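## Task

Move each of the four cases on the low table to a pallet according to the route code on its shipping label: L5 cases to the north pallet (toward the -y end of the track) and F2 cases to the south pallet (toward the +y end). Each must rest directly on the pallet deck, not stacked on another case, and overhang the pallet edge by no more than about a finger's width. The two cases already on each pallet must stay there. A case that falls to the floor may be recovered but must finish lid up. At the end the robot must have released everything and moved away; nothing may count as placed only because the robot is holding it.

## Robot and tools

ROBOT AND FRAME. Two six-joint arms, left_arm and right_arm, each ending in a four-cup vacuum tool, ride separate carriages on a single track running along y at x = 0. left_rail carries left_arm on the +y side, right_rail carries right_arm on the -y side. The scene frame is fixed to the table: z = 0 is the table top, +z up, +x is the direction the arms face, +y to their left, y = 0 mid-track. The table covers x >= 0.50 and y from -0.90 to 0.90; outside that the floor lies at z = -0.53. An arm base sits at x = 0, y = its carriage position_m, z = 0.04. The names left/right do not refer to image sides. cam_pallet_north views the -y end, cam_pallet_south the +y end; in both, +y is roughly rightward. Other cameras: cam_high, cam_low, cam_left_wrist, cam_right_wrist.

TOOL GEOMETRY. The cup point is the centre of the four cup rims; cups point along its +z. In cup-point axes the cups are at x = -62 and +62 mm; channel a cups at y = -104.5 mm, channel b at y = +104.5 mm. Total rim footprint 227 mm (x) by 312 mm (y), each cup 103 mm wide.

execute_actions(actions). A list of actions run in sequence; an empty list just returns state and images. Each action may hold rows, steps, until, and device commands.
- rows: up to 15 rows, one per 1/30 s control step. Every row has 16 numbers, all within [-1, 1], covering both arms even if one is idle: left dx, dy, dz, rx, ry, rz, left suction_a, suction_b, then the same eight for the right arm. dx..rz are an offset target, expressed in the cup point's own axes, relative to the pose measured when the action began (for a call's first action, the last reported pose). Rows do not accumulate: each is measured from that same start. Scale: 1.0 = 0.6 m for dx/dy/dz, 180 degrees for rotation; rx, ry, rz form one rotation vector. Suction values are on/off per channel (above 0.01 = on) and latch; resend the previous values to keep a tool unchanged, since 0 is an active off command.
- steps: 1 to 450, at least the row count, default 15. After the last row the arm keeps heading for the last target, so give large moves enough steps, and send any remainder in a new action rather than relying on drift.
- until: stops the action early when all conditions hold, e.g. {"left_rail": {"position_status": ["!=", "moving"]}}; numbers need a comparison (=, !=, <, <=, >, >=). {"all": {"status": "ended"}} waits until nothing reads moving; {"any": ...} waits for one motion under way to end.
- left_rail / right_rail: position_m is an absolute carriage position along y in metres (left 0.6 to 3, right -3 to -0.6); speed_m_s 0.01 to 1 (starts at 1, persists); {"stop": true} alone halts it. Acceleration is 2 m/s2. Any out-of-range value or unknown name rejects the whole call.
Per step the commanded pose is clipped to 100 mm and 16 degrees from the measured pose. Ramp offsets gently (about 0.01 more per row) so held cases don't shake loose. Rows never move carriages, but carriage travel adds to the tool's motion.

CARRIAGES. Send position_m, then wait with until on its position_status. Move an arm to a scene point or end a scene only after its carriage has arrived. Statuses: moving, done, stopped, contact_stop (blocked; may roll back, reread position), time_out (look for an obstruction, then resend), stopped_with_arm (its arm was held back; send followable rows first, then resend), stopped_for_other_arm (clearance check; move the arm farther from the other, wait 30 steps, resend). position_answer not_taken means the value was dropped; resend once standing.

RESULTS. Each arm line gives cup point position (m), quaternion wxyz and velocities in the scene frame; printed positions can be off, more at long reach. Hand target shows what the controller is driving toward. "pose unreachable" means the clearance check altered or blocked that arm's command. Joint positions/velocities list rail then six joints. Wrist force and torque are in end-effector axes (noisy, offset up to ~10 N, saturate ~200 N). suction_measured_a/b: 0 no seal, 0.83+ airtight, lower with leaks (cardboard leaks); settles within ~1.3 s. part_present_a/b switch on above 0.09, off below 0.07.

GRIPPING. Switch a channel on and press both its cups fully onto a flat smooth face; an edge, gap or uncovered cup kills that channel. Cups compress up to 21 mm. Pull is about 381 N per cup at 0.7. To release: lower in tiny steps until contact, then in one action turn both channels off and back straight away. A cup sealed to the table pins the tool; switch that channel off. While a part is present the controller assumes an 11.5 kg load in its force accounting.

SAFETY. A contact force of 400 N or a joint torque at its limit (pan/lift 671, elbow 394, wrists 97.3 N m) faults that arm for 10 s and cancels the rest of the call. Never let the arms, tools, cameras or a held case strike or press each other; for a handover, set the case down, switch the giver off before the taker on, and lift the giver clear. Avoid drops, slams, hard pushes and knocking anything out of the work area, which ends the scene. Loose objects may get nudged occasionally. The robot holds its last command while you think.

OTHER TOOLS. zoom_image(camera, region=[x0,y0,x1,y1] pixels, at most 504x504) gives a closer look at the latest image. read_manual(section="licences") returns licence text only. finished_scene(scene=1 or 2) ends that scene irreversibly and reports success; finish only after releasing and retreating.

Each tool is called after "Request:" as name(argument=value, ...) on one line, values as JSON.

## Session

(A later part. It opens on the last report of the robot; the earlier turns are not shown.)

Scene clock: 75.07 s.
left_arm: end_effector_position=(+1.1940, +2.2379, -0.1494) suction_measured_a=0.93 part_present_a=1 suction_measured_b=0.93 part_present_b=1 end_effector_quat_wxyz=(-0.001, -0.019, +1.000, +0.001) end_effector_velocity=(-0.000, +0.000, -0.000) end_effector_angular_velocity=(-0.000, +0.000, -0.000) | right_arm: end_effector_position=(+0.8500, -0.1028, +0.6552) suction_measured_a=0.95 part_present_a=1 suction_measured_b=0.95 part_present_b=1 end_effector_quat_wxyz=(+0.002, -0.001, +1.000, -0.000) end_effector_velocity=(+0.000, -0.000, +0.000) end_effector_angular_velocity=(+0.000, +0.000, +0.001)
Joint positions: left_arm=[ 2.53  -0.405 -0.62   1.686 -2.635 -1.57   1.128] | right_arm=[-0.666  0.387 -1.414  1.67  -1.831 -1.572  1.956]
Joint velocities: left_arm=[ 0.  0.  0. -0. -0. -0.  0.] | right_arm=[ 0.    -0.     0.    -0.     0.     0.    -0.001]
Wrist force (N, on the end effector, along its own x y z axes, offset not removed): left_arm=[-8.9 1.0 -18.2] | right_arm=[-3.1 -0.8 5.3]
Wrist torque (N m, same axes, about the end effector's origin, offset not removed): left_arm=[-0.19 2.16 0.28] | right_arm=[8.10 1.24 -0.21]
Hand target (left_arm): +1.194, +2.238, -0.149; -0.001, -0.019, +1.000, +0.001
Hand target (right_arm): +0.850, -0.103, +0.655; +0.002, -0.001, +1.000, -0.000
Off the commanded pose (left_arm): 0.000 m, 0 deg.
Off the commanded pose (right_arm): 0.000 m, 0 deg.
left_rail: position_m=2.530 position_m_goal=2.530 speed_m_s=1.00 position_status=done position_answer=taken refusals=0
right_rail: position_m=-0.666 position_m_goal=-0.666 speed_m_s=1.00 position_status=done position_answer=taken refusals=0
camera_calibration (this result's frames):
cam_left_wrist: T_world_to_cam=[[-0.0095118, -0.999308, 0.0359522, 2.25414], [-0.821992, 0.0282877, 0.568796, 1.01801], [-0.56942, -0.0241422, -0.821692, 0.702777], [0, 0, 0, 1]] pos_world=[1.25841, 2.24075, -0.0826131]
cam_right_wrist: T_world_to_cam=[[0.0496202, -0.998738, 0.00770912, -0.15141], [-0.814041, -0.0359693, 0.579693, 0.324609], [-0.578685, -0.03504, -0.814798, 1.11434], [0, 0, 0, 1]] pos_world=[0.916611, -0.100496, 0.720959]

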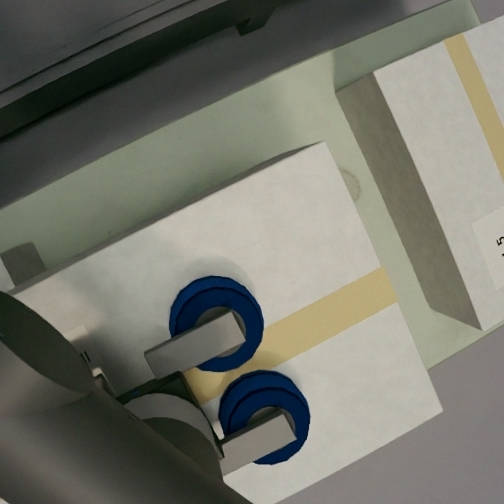

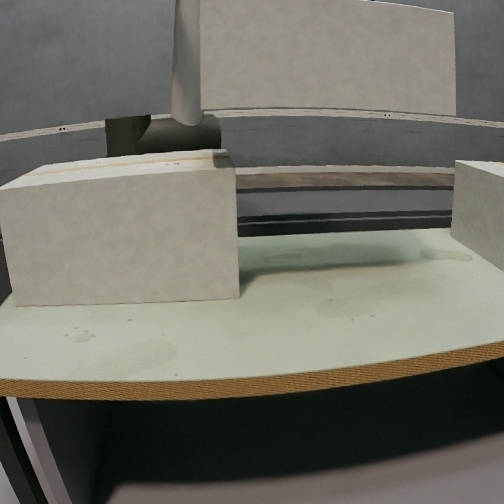

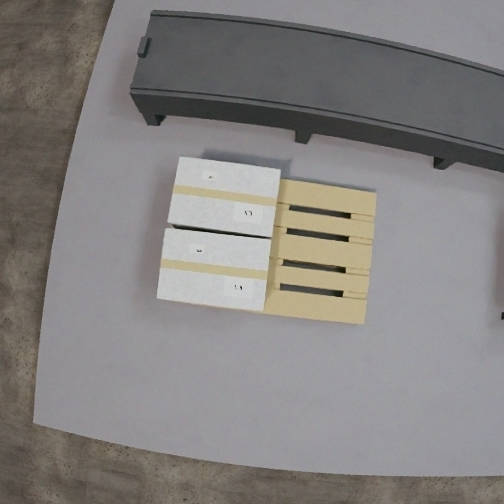

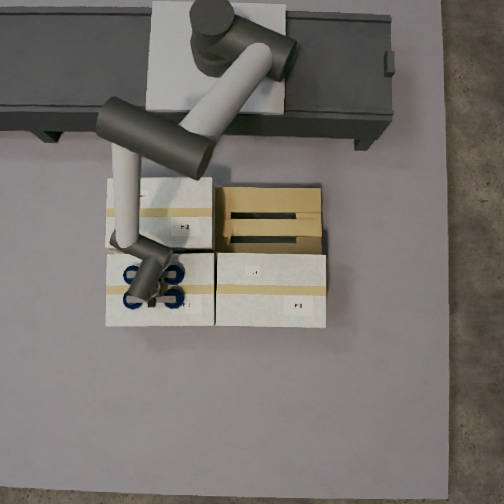

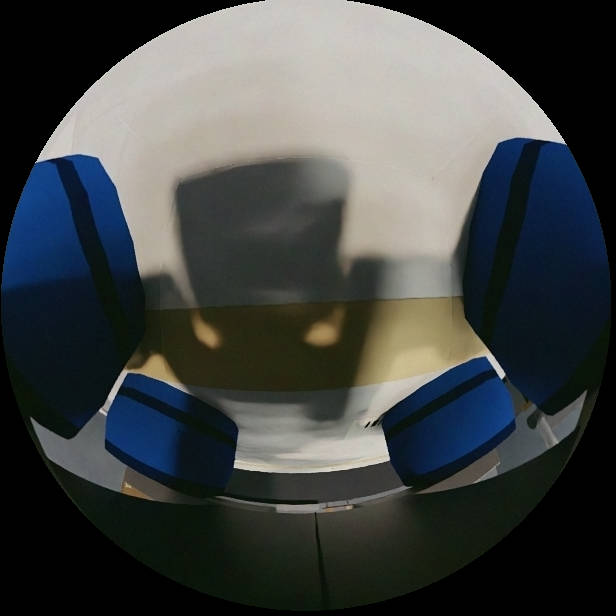

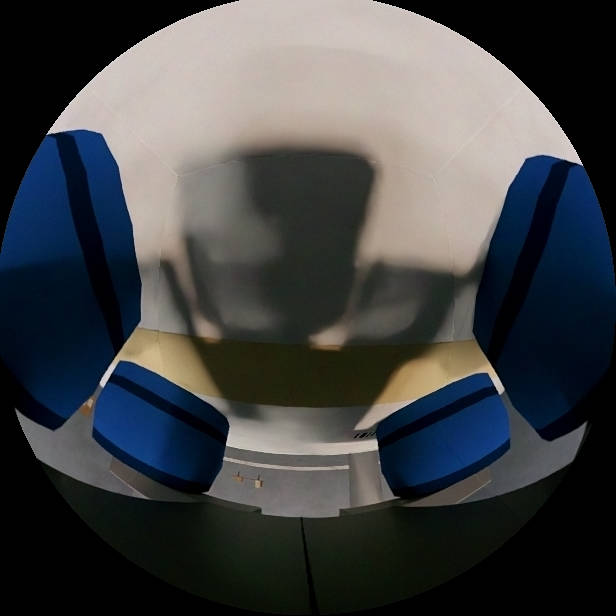

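Request:
execute_actions(actions=[{"rows":[[0,0,0.025,0,0,0,1,1,0,0,0,0,0,0,1,1]],"right_rail":{"position_m":-2.9},"steps":150,"until":{"right_rail":{"position_status":["!=","moving"]}}},{"rows":[[0,0,0,0,0,0,1,1,-0.55,0,0.8,0,0,0,1,1]],"steps":70}])

Scene clock: 95.43 s.
left_arm: end_effector_position=(+1.1952, +2.2373, -0.1578) suction_measured_a=0.93 part_present_a=1 suction_measured_b=0.93 part_present_b=1 end_effector_quat_wxyz=(+0.001, -0.019, +1.000, +0.000) end_effector_velocity=(-0.000, +0.000, -0.000) end_effector_angular_velocity=(+0.000, +0.000, +0.000) | right_arm: end_effector_position=(+0.9356, -0.2258, +0.5258) suction_measured_a=0.95 part_present_a=1 suction_measured_b=0.95 part_present_b=1 end_effector_quat_wxyz=(+0.004, -0.000, +1.000, -0.001) end_effector_velocity=(-0.000, -0.000, -0.000) end_effector_angular_velocity=(-0.000, +0.000, +0.000)
Joint positions: left_arm=[ 2.53  -0.405 -0.611  1.683 -2.645 -1.57   1.128] | right_arm=[-0.783  0.353 -1.287  1.698 -1.988 -1.576  1.923]
Joint velocities: left_arm=[ 0.  0.  0. -0.  0. -0.  0.] | right_arm=[ 0. -0. -0. -0.  0.  0. -0.]
Wrist force (N, on the end effector, along its own x y z axes, offset not removed): left_arm=[-5.3 8.4 -47.4] | right_arm=[-3.9 4.6 -40.2]
Wrist torque (N m, same axes, about the end effector's origin, offset not removed): left_arm=[-5.02 4.77 -0.98] | right_arm=[10.95 8.46 0.41]
Hand target (left_arm): +1.195, +2.237, -0.158; +0.001, -0.019, +1.000, +0.000
Hand target (right_arm): +0.935, -0.226, +0.525; +0.004, -0.000, +1.000, -0.001
Off the commanded pose (left_arm): 0.000 m, 0 deg.
Off the commanded pose (right_arm): 0.428 m, 0 deg.
FORCE FAULT: contact force on the left arm reached its limit, and that arm stopped for 10 seconds. FORCE FAULT: contact force on the right arm reached its limit, and that arm stopped for 10 seconds. On each arm, the contact can be on any part of the arm, not only on its tool. Those arms' remaining commands of this call were not run. Those arms hold still and accept commands again. Move each arm away from its contact; if what an arm grips holds it there, let go first. An arm that pushes or pulls that hard again can be faulted again.
left_rail: position_m=2.530 position_m_goal=2.530 speed_m_s=1.00 position_status=done position_answer=taken refusals=0
right_rail: position_m=-0.783 position_m_goal=-0.783 speed_m_s=1.00 position_status=stopped_for_other_arm position_answer=taken refusals=0
pose unreachable (right arm): on one or more control steps of this call, first in action 0 (counted from 0), this arm could not follow its commanded pose, so it was not sent that pose on those steps. It may still have moved: this result reports where it is.
cause: while a carriage moves, is told to move, or has just stopped, the clearance check judges arm commands more strictly, and it could not pass this one. Move the arms while the carriages stand.
camera_calibration (this result's frames):
cam_left_wrist: T_world_to_cam=[[-0.00966409, -0.99926, 0.0372313, 2.25413], [-0.823489, 0.0290745, 0.566586, 1.02345], [-0.567249, -0.025184, -0.823161, 0.696027], [0, 0, 0, 1]] pos_world=[1.25941, 2.24023, -0.0908562]
cam_right_wrist: T_world_to_cam=[[0.0485142, -0.998764, 0.0107977, -0.278089], [-0.816323, -0.0334183, 0.576628, 0.469141], [-0.575554, -0.036789, -0.816936, 1.0519], [0, 0, 0, 1]] pos_world=[1.00189, -0.223369, 0.591816]

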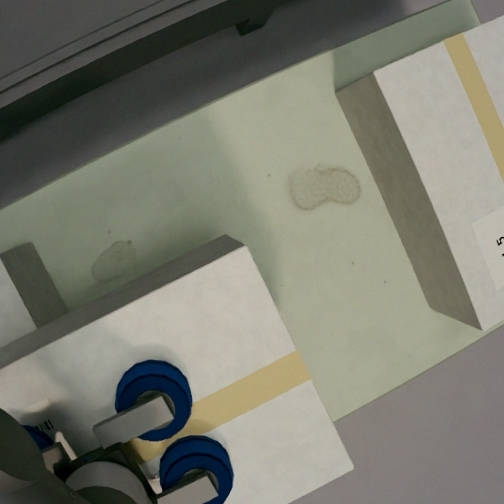

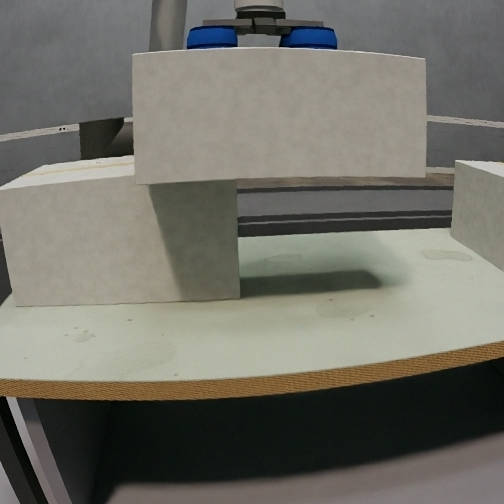

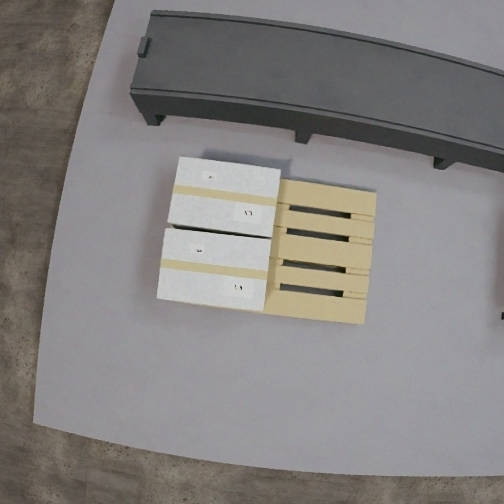

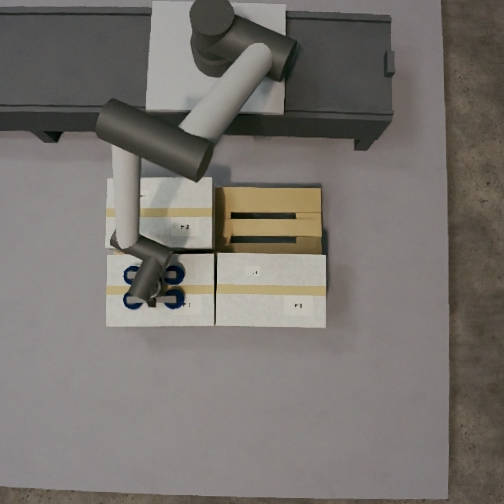

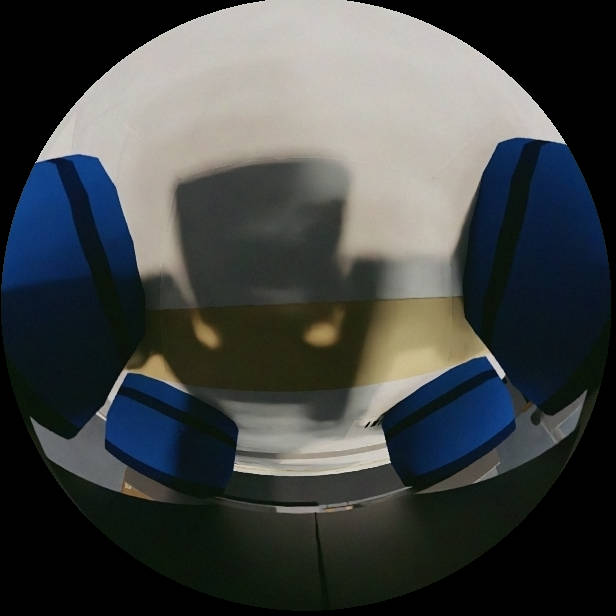

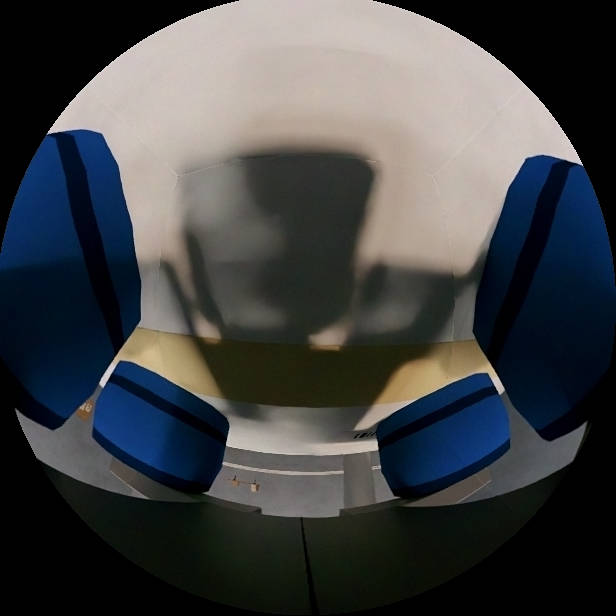

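Request:
execute_actions(actions=[{"rows":[[0,0,-0.9,0,0,0.012,0,0,0,0,-0.2,0,0,0,1,1]],"steps":60},{"right_rail":{"position_m":-2.9},"steps":150,"until":{"right_rail":{"position_status":["!=","moving"]}}}])

Scene clock: 103.57 s.
left_arm: end_effector_position=(+1.1941, +2.2378, +0.3827) suction_measured_a=0.01 part_present_a=0 suction_measured_b=0.01 part_present_b=0 end_effector_quat_wxyz=(+0.001, -0.000, +1.000, +0.000) end_effector_velocity=(+0.000, -0.000, -0.000) end_effector_angular_velocity=(+0.000, +0.000, +0.000) | right_arm: end_effector_position=(+0.9349, -2.3433, +0.6459) suction_measured_a=0.95 part_present_a=1 suction_measured_b=0.95 part_present_b=1 end_effector_quat_wxyz=(+0.004, -0.000, +1.000, -0.001) end_effector_velocity=(-0.001, +0.002, -0.000) end_effector_angular_velocity=(+0.005, +0.002, +0.001)
Joint positions: left_arm=[ 2.53  -0.404 -1.063  1.578 -2.087 -1.57   1.165] | right_arm=[-2.9    0.353 -1.333  1.584 -1.828 -1.576  1.923]
Joint velocities: left_arm=[ 0.  0.  0. -0.  0. -0.  0.] | right_arm=[ 0.     0.001  0.    -0.    -0.     0.005  0.   ]
Wrist force (N, on the end effector, along its own x y z axes, offset not removed): left_arm=[-8.9 2.9 -0.2] | right_arm=[-8.7 -15.7 12.9]
Wrist torque (N m, same axes, about the end effector's origin, offset not removed): left_arm=[0.50 1.37 0.24] | right_arm=[9.33 1.65 -0.19]
Hand target (left_arm): +1.194, +2.238, +0.383; +0.001, -0.000, +1.000, +0.000
Hand target (right_arm): +0.935, -2.343, +0.646; +0.004, -0.000, +1.000, -0.001
Off the commanded pose (left_arm): 0.001 m, 0 deg.
Off the commanded pose (right_arm): 0.000 m, 0 deg.
left_rail: position_m=2.530 position_m_goal=2.530 speed_m_s=1.00 position_status=done position_answer=taken refusals=0
right_rail: position_m=-2.900 position_m_goal=-2.900 speed_m_s=1.00 position_status=done position_answer=taken refusals=0
camera_calibration (this result's frames):
cam_left_wrist: T_world_to_cam=[[-0.047319, -0.998188, 0.0371737, 2.27711], [-0.821802, 0.0600582, 0.5666, 0.644984], [-0.567805, -0.00373846, -0.823154, 1.09302], [0, 0, 0, 1]] pos_world=[1.25842, 2.23833, 0.449626]
cam_right_wrist: T_world_to_cam=[[0.0484252, -0.998769, 0.0107315, -2.39406], [-0.816301, -0.0333821, 0.576662, 0.328627], [-0.575594, -0.0366851, -0.816913, 1.07192], [0, 0, 0, 1]] pos_world=[1.00118, -2.34081, 0.711853]

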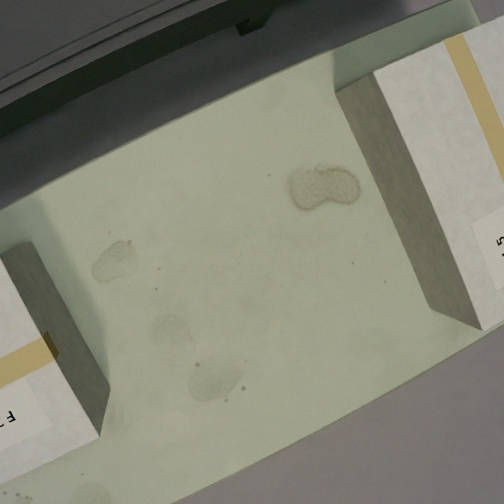

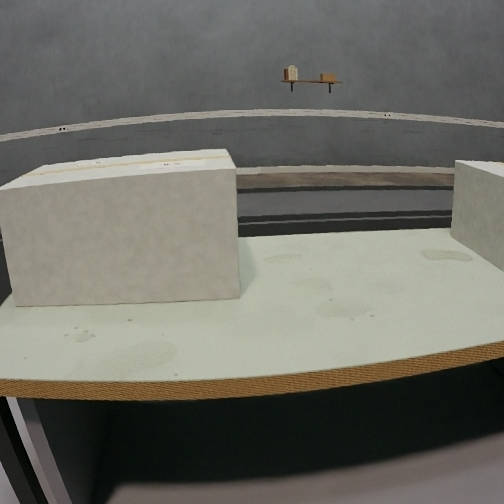

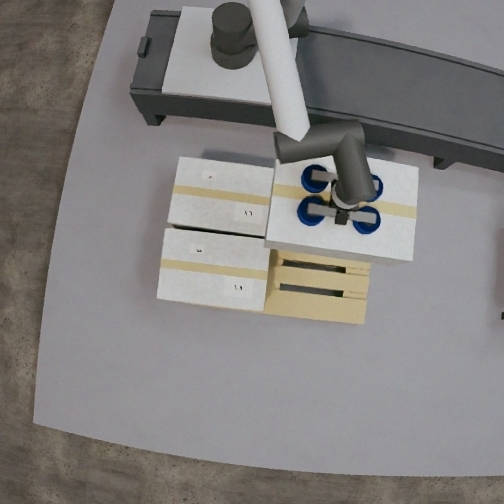

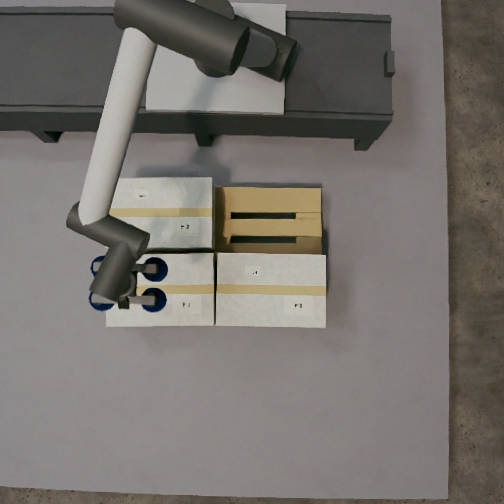

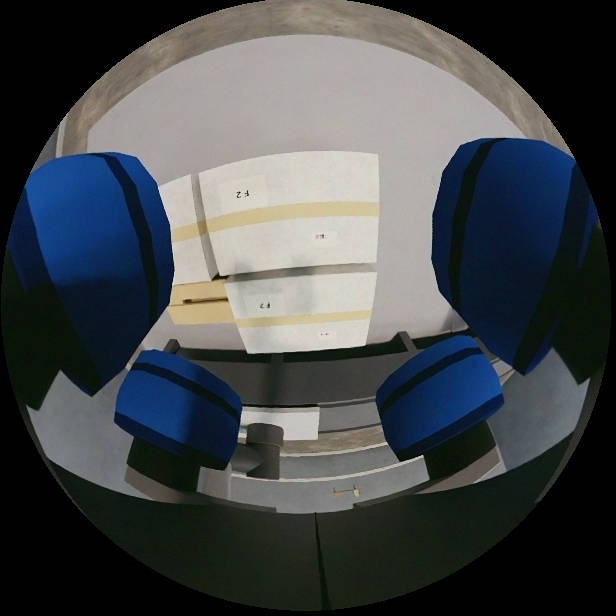

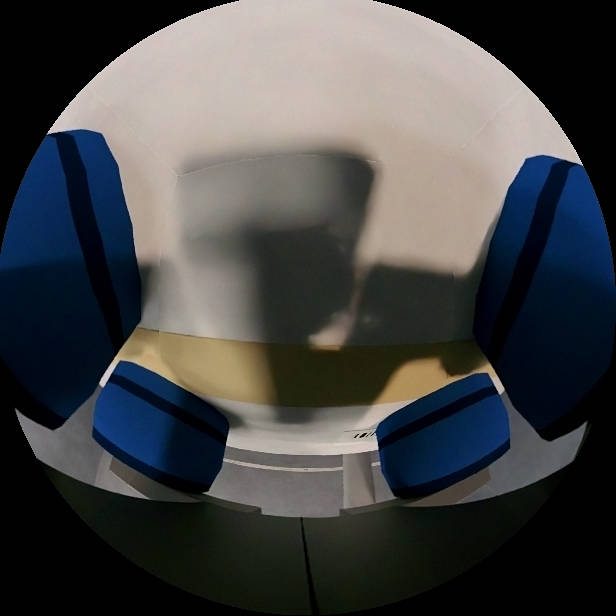

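Request:
execute_actions(actions=[{"rows":[[0.69,0,0,0,0,0,0,0,-0.41,0,0.826,0,0,0,1,1]],"steps":70},{"left_rail":{"position_m":0.6},"steps":150,"until":{"left_rail":{"position_status":["!=","moving"]}}},{"rows":[[0,-0.76,0,0,0,0,0,0,0,0,0,0,0,0,1,1]],"steps":50},{"rows":[[0,-0.76,0,0,0,0,0,0,0,0,0,0,0,0,1,1]],"steps":60}])

Scene clock: 116.93 s.
left_arm: end_effector_position=(+0.7810, -0.6051, +0.3826) suction_measured_a=0.01 part_present_a=0 suction_measured_b=0.01 part_present_b=0 end_effector_quat_wxyz=(+0.001, -0.000, +1.000, +0.000) end_effector_velocity=(-0.000, -0.000, -0.000) end_effector_angular_velocity=(+0.000, +0.000, -0.000) | right_arm: end_effector_position=(+1.1835, -2.3443, +0.1512) suction_measured_a=0.95 part_present_a=1 suction_measured_b=0.95 part_present_b=1 end_effector_quat_wxyz=(+0.004, -0.000, +1.000, -0.002) end_effector_velocity=(-0.000, +0.000, +0.000) end_effector_angular_velocity=(+0.000, -0.000, +0.000)
Joint positions: left_arm=[ 0.6   -1.137 -0.838  1.183 -1.916 -1.568  0.433] | right_arm=[-2.9    0.286 -0.834  1.546 -2.289 -1.576  1.856]
Joint velocities: left_arm=[ 0. -0.  0. -0.  0. -0. -0.] | right_arm=[ 0.  0. -0.  0.  0. -0. -0.]
Wrist force (N, on the end effector, along its own x y z axes, offset not removed): left_arm=[-8.8 4.1 -1.0] | right_arm=[-4.1 -5.0 3.9]
Wrist torque (N m, same axes, about the end effector's origin, offset not removed): left_arm=[0.55 1.29 0.29] | right_arm=[7.40 1.38 -0.10]
Hand target (left_arm): +0.781, -0.605, +0.383; +0.001, -0.000, +1.000, +0.000
Hand target (right_arm): +1.184, -2.344, +0.151; +0.004, -0.000, +1.000, -0.002
Off the commanded pose (left_arm): 0.000 m, 0 deg.
Off the commanded pose (right_arm): 0.000 m, 0 deg.
left_rail: position_m=0.600 position_m_goal=0.600 speed_m_s=1.00 position_status=done position_answer=taken refusals=0
right_rail: position_m=-2.900 position_m_goal=-2.900 speed_m_s=1.00 position_status=done position_answer=taken refusals=0
camera_calibration (this result's frames):
cam_left_wrist: T_world_to_cam=[[-0.0474329, -0.998195, 0.0368363, -0.579928], [-0.822555, 0.0599559, 0.565516, 0.477236], [-0.566704, -0.00347577, -0.823914, 0.847269], [0, 0, 0, 1]] pos_world=[0.845196, -0.604549, 0.449555]
cam_right_wrist: T_world_to_cam=[[0.0484253, -0.998766, 0.0109912, -2.40186], [-0.816287, -0.0332315, 0.576689, 0.817179], [-0.575613, -0.0368983, -0.81689, 0.81045], [0, 0, 0, 1]] pos_world=[1.24987, -2.34183, 0.217189]

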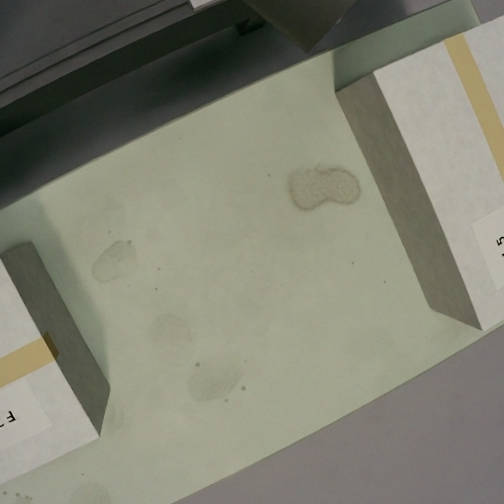

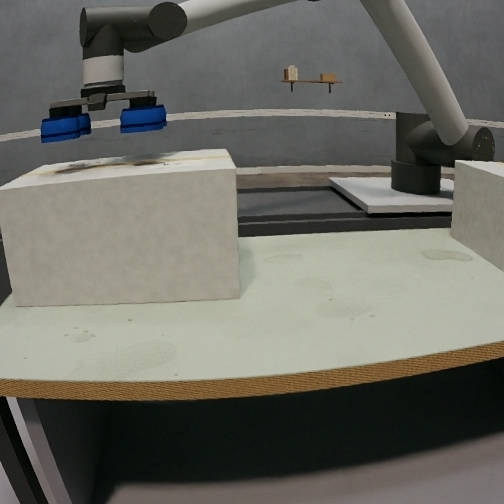

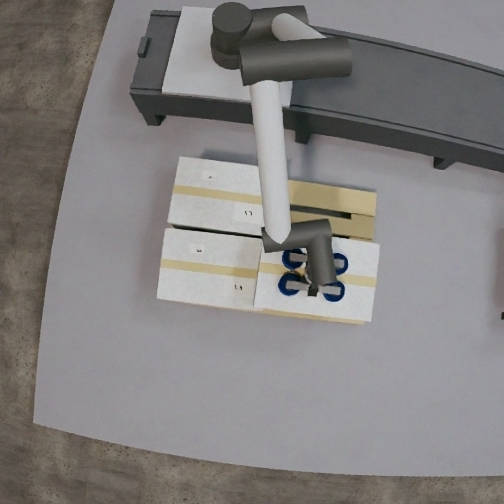

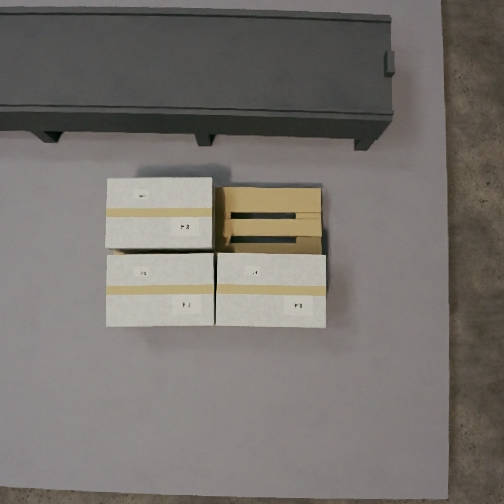

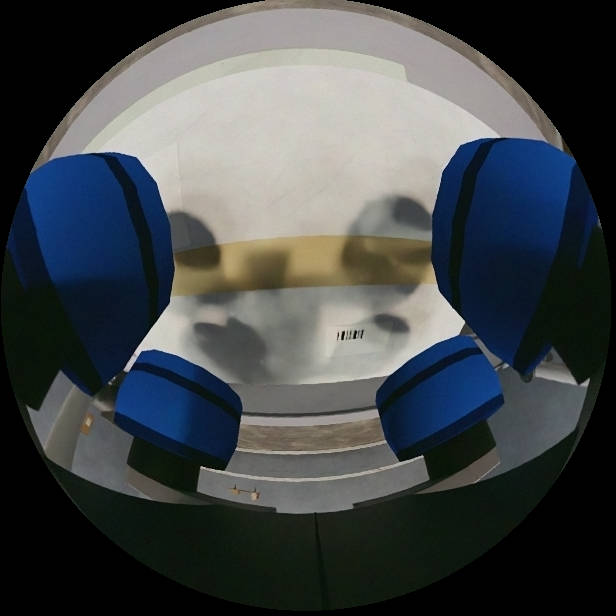

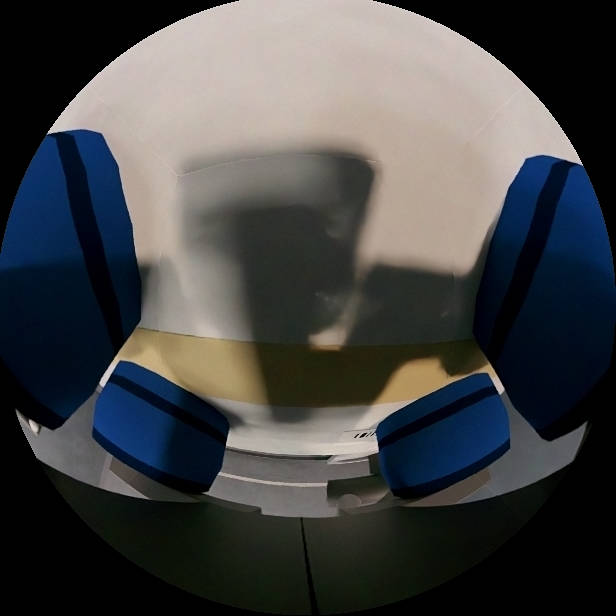

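Request:
execute_actions(actions=[{"rows":[[-0.05,0,0.13,0,0,0,0,0,-0.02,0.15,0,0,0,0,1,1]],"steps":35},{"rows":[[0,0,0.02,0,0,0,1,1,0,0,0.2,0,0,0,1,1],[0,0,0.02,0,0,0,1,1,0,0,0.42,0,0,0,1,1]],"steps":55}])

Scene clock: 129.93 s.
left_arm: end_effector_position=(+0.8112, -0.6051, +0.2926) suction_measured_a=0.93 part_present_a=1 suction_measured_b=0.93 part_present_b=1 end_effector_quat_wxyz=(+0.001, -0.000, +1.000, +0.000) end_effector_velocity=(-0.000, -0.000, -0.000) end_effector_angular_velocity=(-0.000, -0.000, -0.000) | right_arm: end_effector_position=(+1.1968, -2.2546, -0.1010) suction_measured_a=0.95 part_present_a=1 suction_measured_b=0.95 part_present_b=1 end_effector_quat_wxyz=(+0.004, -0.000, +1.000, -0.001) end_effector_velocity=(-0.000, +0.000, -0.000) end_effector_angular_velocity=(-0.000, +0.000, +0.000)
Joint positions: left_arm=[ 0.6   -1.118 -0.776  1.2   -1.995 -1.568  0.452] | right_arm=[-2.9    0.347 -0.58   1.463 -2.459 -1.576  1.917]
Joint velocities: left_arm=[ 0. -0. -0.  0. -0. -0. -0.] | right_arm=[ 0.  0.  0.  0. -0.  0.  0.]
Wrist force (N, on the end effector, along its own x y z axes, offset not removed): left_arm=[-10.6 0.2 9.1] | right_arm=[-4.3 0.4 8.7]
Wrist torque (N m, same axes, about the end effector's origin, offset not removed): left_arm=[10.47 -2.45 0.39] | right_arm=[8.36 1.56 -0.20]
Hand target (left_arm): +0.811, -0.605, +0.293; +0.001, -0.000, +1.000, +0.000
Hand target (right_arm): +1.197, -2.255, -0.101; +0.004, -0.000, +1.000, -0.001
Off the commanded pose (left_arm): 0.000 m, 0 deg.
Off the commanded pose (right_arm): 0.001 m, 0 deg.
left_rail: position_m=0.600 position_m_goal=0.600 speed_m_s=1.00 position_status=done position_answer=taken refusals=0
right_rail: position_m=-2.900 position_m_goal=-2.900 speed_m_s=1.00 position_status=done position_answer=taken refusals=0
camera_calibration (this result's frames):
cam_left_wrist: T_world_to_cam=[[-0.0474317, -0.998194, 0.0368593, -0.575236], [-0.822515, 0.0599682, 0.565572, 0.55292], [-0.566762, -0.00349132, -0.823874, 0.790284], [0, 0, 0, 1]] pos_world=[0.875404, -0.604596, 0.359581]
cam_right_wrist: T_world_to_cam=[[0.04841, -0.99877, 0.0107557, -2.31012], [-0.816304, -0.033356, 0.576659, 0.976216], [-0.57559, -0.036696, -0.816914, 0.615766], [0, 0, 0, 1]] pos_world=[1.26315, -2.25212, -0.0350684]

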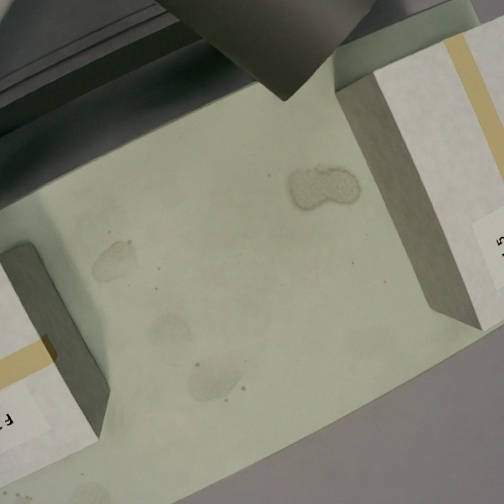

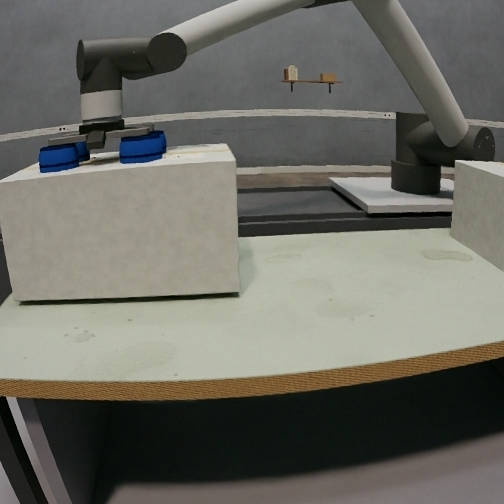

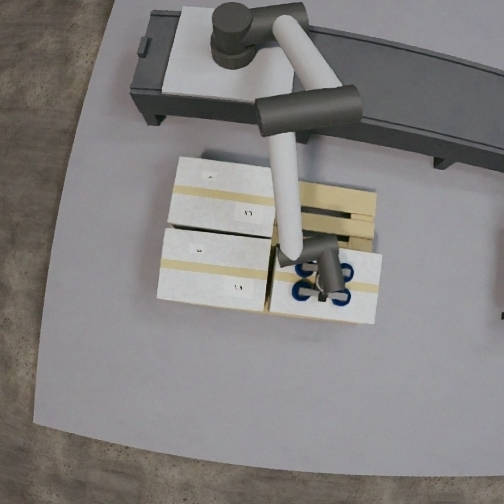

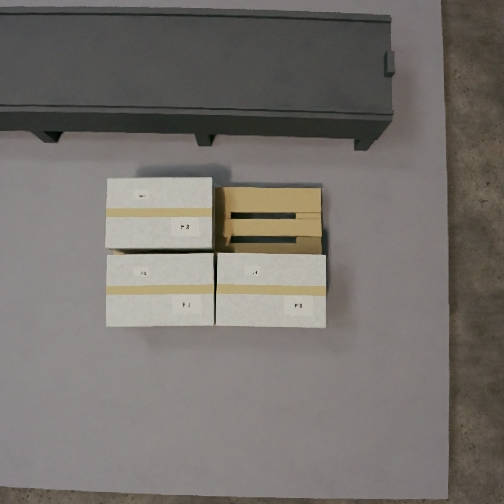

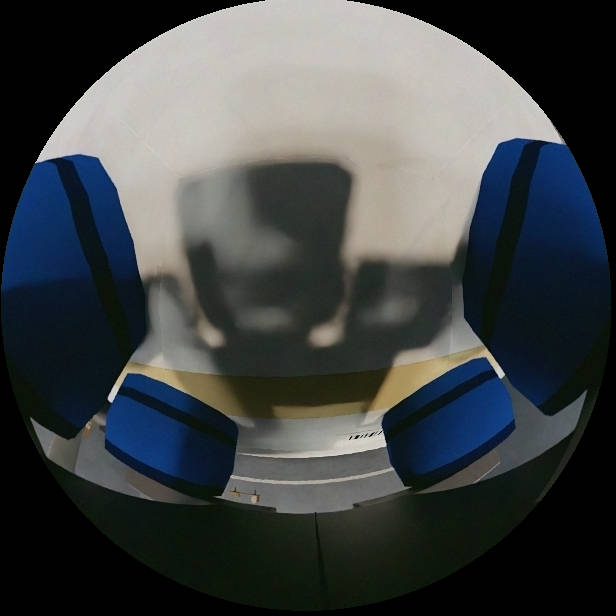

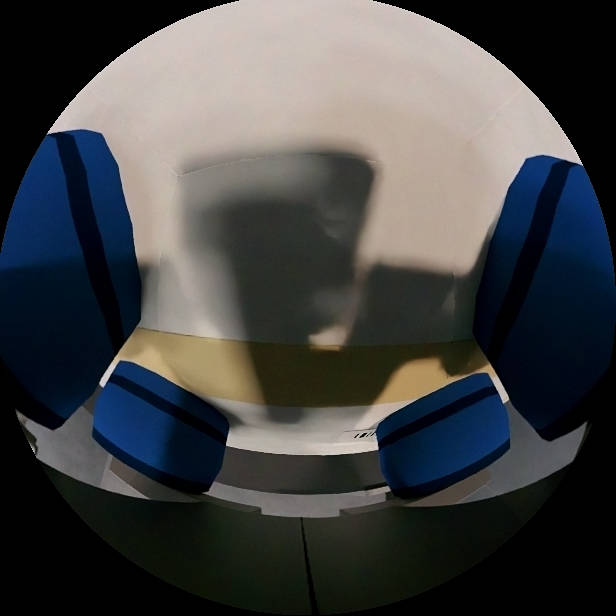

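Request:
execute_actions(actions=[{"rows":[[0,0,-0.05,0,0,0,1,1,0,-0.02,0.03,0,0,0,1,1],[0,0,-0.15,0,0,0,1,1,0,-0.02,0.06,0,0,0,1,1],[0,0,-0.55,0,0,0,1,1,0,-0.02,0.078,0,0,0,1,1]],"steps":55},{"rows":[[0,0.3,0,0,0,0,1,1,0,0,-0.9,0,0,0,0,0],[0,0.86,0,0,0,0,1,1,0,0,-0.9,0,0,0,0,0]],"steps":60},{"rows":[[0,0.86,0,0,0,0,1,1,0.55,0,0,0,0,0.5,0,0]],"steps":60},{"left_rail":{"position_m":3.0},"steps":150,"until":{"left_rail":{"position_status":["!=","moving"]}}},{"right_rail":{"position_m":-0.6},"steps":150,"until":{"right_rail":{"position_status":["!=","moving"]}}}])

Scene clock: 153.33 s.
left_arm: end_effector_position=(+0.8095, +2.8273, +0.6223) suction_measured_a=0.93 part_present_a=1 suction_measured_b=0.93 part_present_b=1 end_effector_quat_wxyz=(+0.001, -0.000, +1.000, +0.000) end_effector_velocity=(+0.000, -0.000, +0.000) end_effector_angular_velocity=(-0.000, -0.000, +0.000) | right_arm: end_effector_position=(+0.8643, +0.0349, +0.3908) suction_measured_a=0.00 part_present_a=0 suction_measured_b=0.00 part_present_b=0 end_effector_quat_wxyz=(+0.004, +0.707, +0.707, +0.002) end_effector_velocity=(-0.000, +0.006, +0.000) end_effector_angular_velocity=(+0.000, -0.000, -0.000)
Joint positions: left_arm=[ 3.    -0.456 -1.628  1.944 -1.888 -1.57   1.114] | right_arm=[-0.6    0.446 -1.228  1.825 -2.174 -1.576  3.587]
Joint velocities: left_arm=[ 0.  0. -0. -0.  0.  0. -0.] | right_arm=[ 0.006  0.    -0.     0.    -0.    -0.     0.   ]
Wrist force (N, on the end effector, along its own x y z axes, offset not removed): left_arm=[-7.6 1.1 6.6] | right_arm=[1.0 -4.5 6.0]
Wrist torque (N m, same axes, about the end effector's origin, offset not removed): left_arm=[10.66 -2.81 0.33] | right_arm=[-0.08 0.69 -0.20]
Hand target (left_arm): +0.809, +2.827, +0.622; +0.001, -0.000, +1.000, +0.000
Hand target (right_arm): +0.864, +0.035, +0.391; +0.004, +0.707, +0.707, +0.002
Off the commanded pose (left_arm): 0.001 m, 0 deg.
Off the commanded pose (right_arm): 0.001 m, 0 deg.
left_rail: position_m=3.000 position_m_goal=3.000 speed_m_s=1.00 position_status=done position_answer=taken refusals=0
right_rail: position_m=-0.600 position_m_goal=-0.600 speed_m_s=1.00 position_status=done position_answer=taken refusals=0
camera_calibration (this result's frames):
cam_left_wrist: T_world_to_cam=[[-0.0474008, -0.998184, 0.0371601, 2.83856], [-0.82182, 0.0601177, 0.566567, 0.157588], [-0.567772, -0.00368322, -0.823177, 1.07385], [0, 0, 0, 1]] pos_world=[0.873761, 2.82789, 0.689203]
cam_right_wrist: T_world_to_cam=[[-0.99882, -0.0485592, -0.000150173, 0.863565], [-0.039627, 0.813297, 0.580497, -0.204816], [-0.0280664, 0.579819, -0.814262, 0.414402], [0, 0, 0, 1]] pos_world=[0.866061, -0.0317677, 0.456456]

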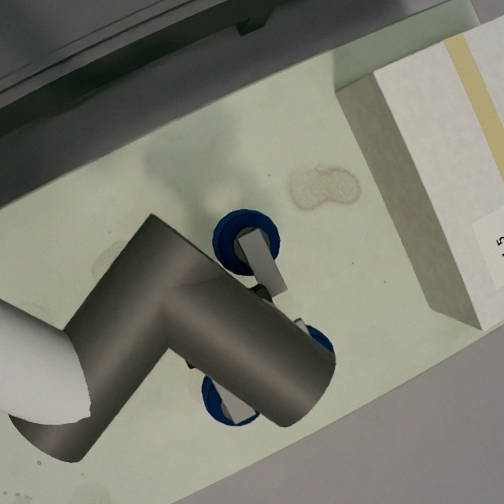

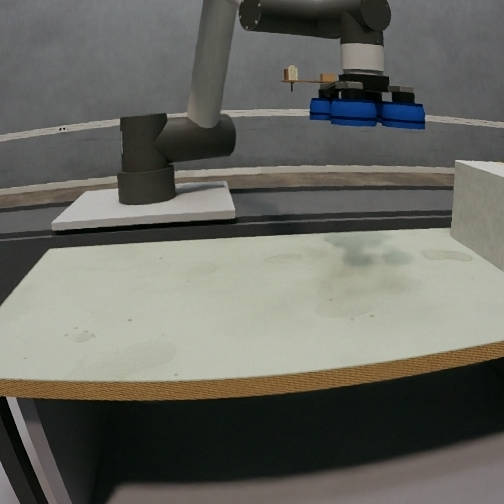

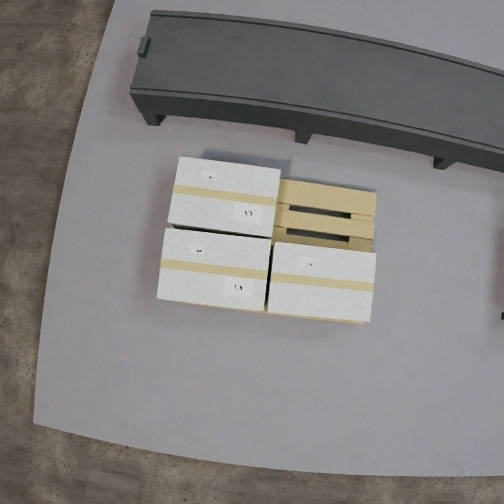

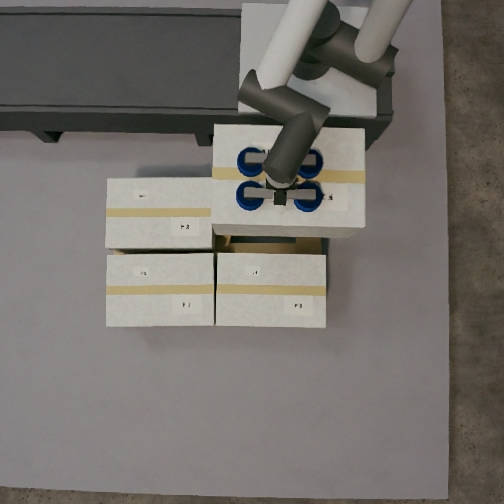

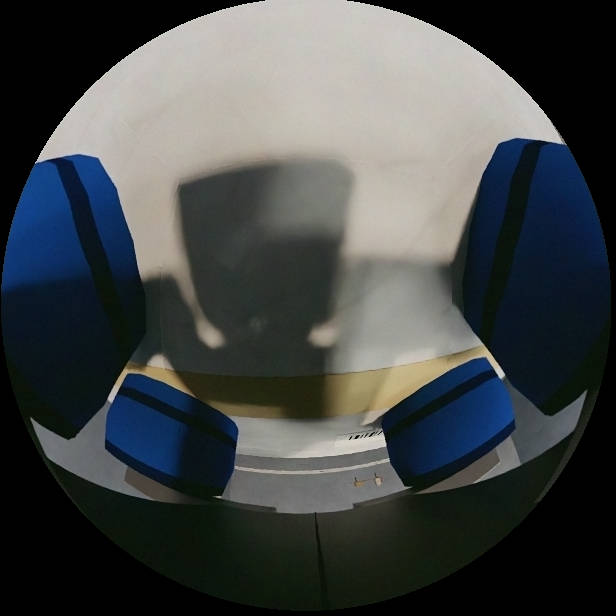

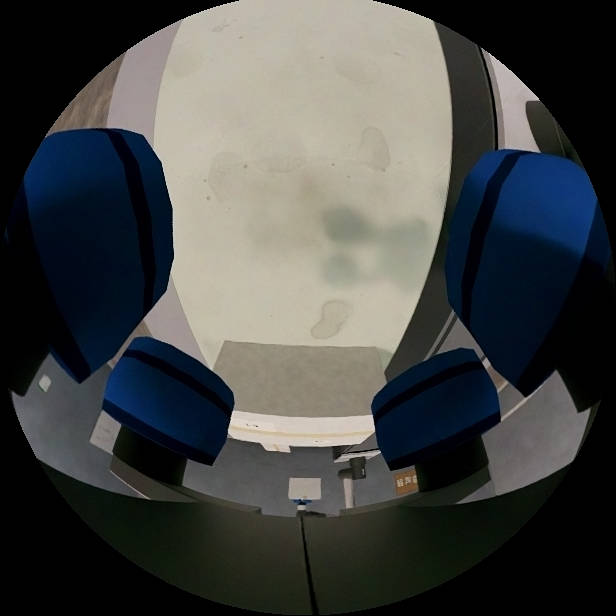

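Request:
execute_actions(actions=[{"rows":[[-0.025,-0.05,0.3,0,0,0,1,1,1,-0.02,0.1,0,0,0,0,0],[-0.025,-0.05,0.7,0,0,0,1,1,1,-0.02,0.1,0,0,0,0,0]],"steps":70},{"rows":[[0,0,0,0,0,0,1,1,0.06,0,0.1,0,0,0,0,0]],"steps":30}])

Scene clock: 161.40 s.
left_arm: end_effector_position=(+0.8256, +2.7968, +0.2018) suction_measured_a=0.93 part_present_a=1 suction_measured_b=0.93 part_present_b=1 end_effector_quat_wxyz=(+0.001, -0.000, +1.000, +0.000) end_effector_velocity=(+0.000, +0.000, +0.000) end_effector_angular_velocity=(-0.000, -0.000, -0.000) | right_arm: end_effector_position=(+0.8525, +0.6706, +0.2697) suction_measured_a=0.00 part_present_a=0 suction_measured_b=0.00 part_present_b=0 end_effector_quat_wxyz=(+0.003, +0.707, +0.707, +0.002) end_effector_velocity=(-0.000, +0.000, -0.000) end_effector_angular_velocity=(-0.000, +0.000, +0.000)
Joint positions: left_arm=[ 3.    -0.48  -1.26   2.245 -2.557 -1.57   1.09 ] | right_arm=[-0.6    0.849 -0.672  1.031 -1.934 -1.577  3.99 ]
Joint velocities: left_arm=[ 0.  0. -0.  0. -0. -0.  0.] | right_arm=[ 0.  0.  0. -0.  0. -0.  0.]
Wrist force (N, on the end effector, along its own x y z axes, offset not removed): left_arm=[-8.0 2.3 5.2] | right_arm=[-6.0 -2.3 -0.8]
Wrist torque (N m, same axes, about the end effector's origin, offset not removed): left_arm=[10.67 -2.75 0.32] | right_arm=[0.53 1.25 -0.24]
Hand target (left_arm): +0.826, +2.797, +0.202; +0.001, -0.000, +1.000, +0.000
Hand target (right_arm): +0.852, +0.671, +0.270; +0.003, +0.707, +0.707, +0.002
Off the commanded pose (left_arm): 0.000 m, 0 deg.
Off the commanded pose (right_arm): 0.000 m, 0 deg.
left_rail: position_m=3.000 position_m_goal=3.000 speed_m_s=1.00 position_status=done position_answer=taken refusals=0
right_rail: position_m=-0.600 position_m_goal=-0.600 speed_m_s=1.00 position_status=done position_answer=taken refusals=0
camera_calibration (this result's frames):
cam_left_wrist: T_world_to_cam=[[-0.0474026, -0.998185, 0.0371353, 2.82446], [-0.821843, 0.060105, 0.566534, 0.410918], [-0.567738, -0.00366421, -0.823201, 0.736692], [0, 0, 0, 1]] pos_world=[0.889845, 2.79734, 0.268759]
cam_right_wrist: T_world_to_cam=[[-0.99882, -0.0485564, 0.0000961478, 0.882524], [-0.039437, 0.812384, 0.581788, -0.651892], [-0.0283276, 0.581098, -0.81334, -0.0540619], [0, 0, 0, 1]] pos_world=[0.854243, 0.603854, 0.335208]

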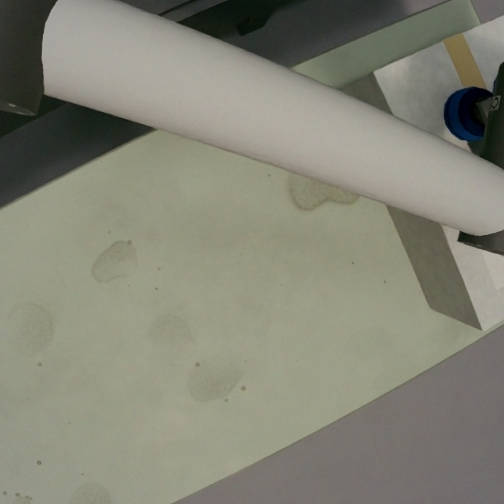

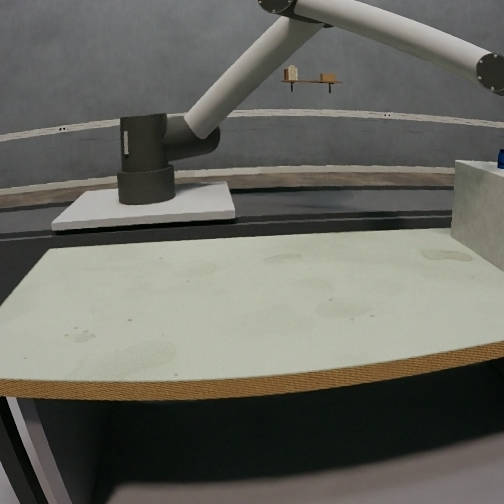

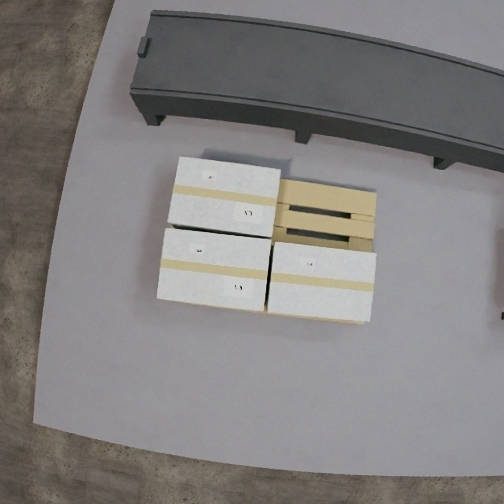

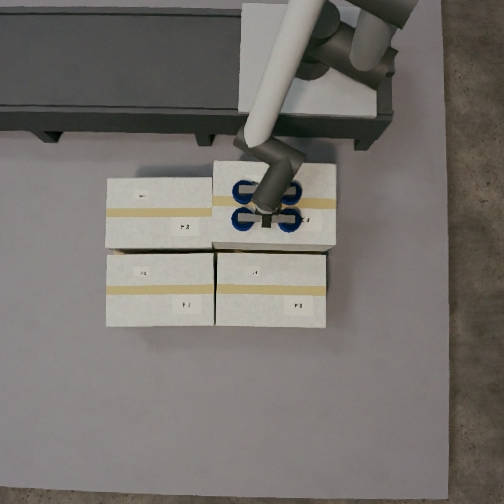

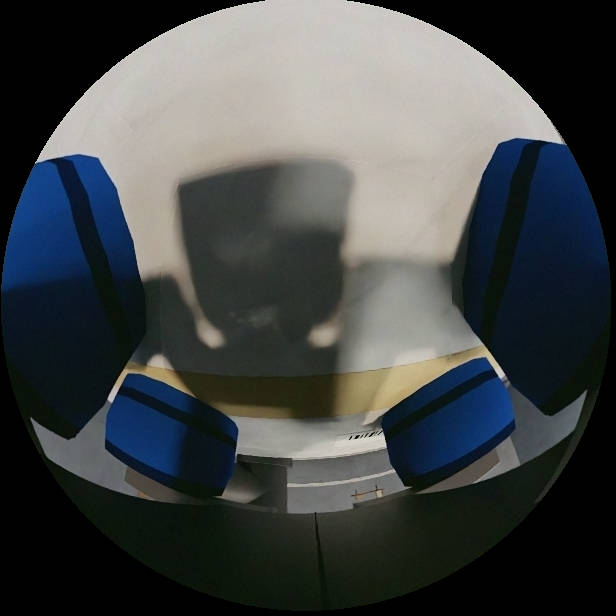

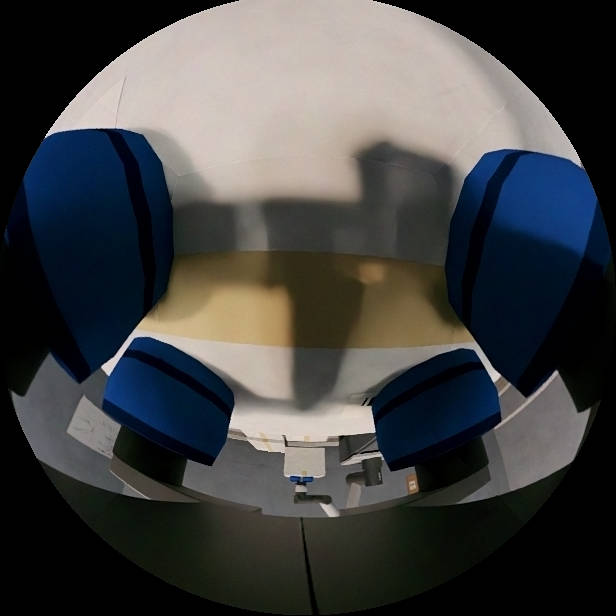

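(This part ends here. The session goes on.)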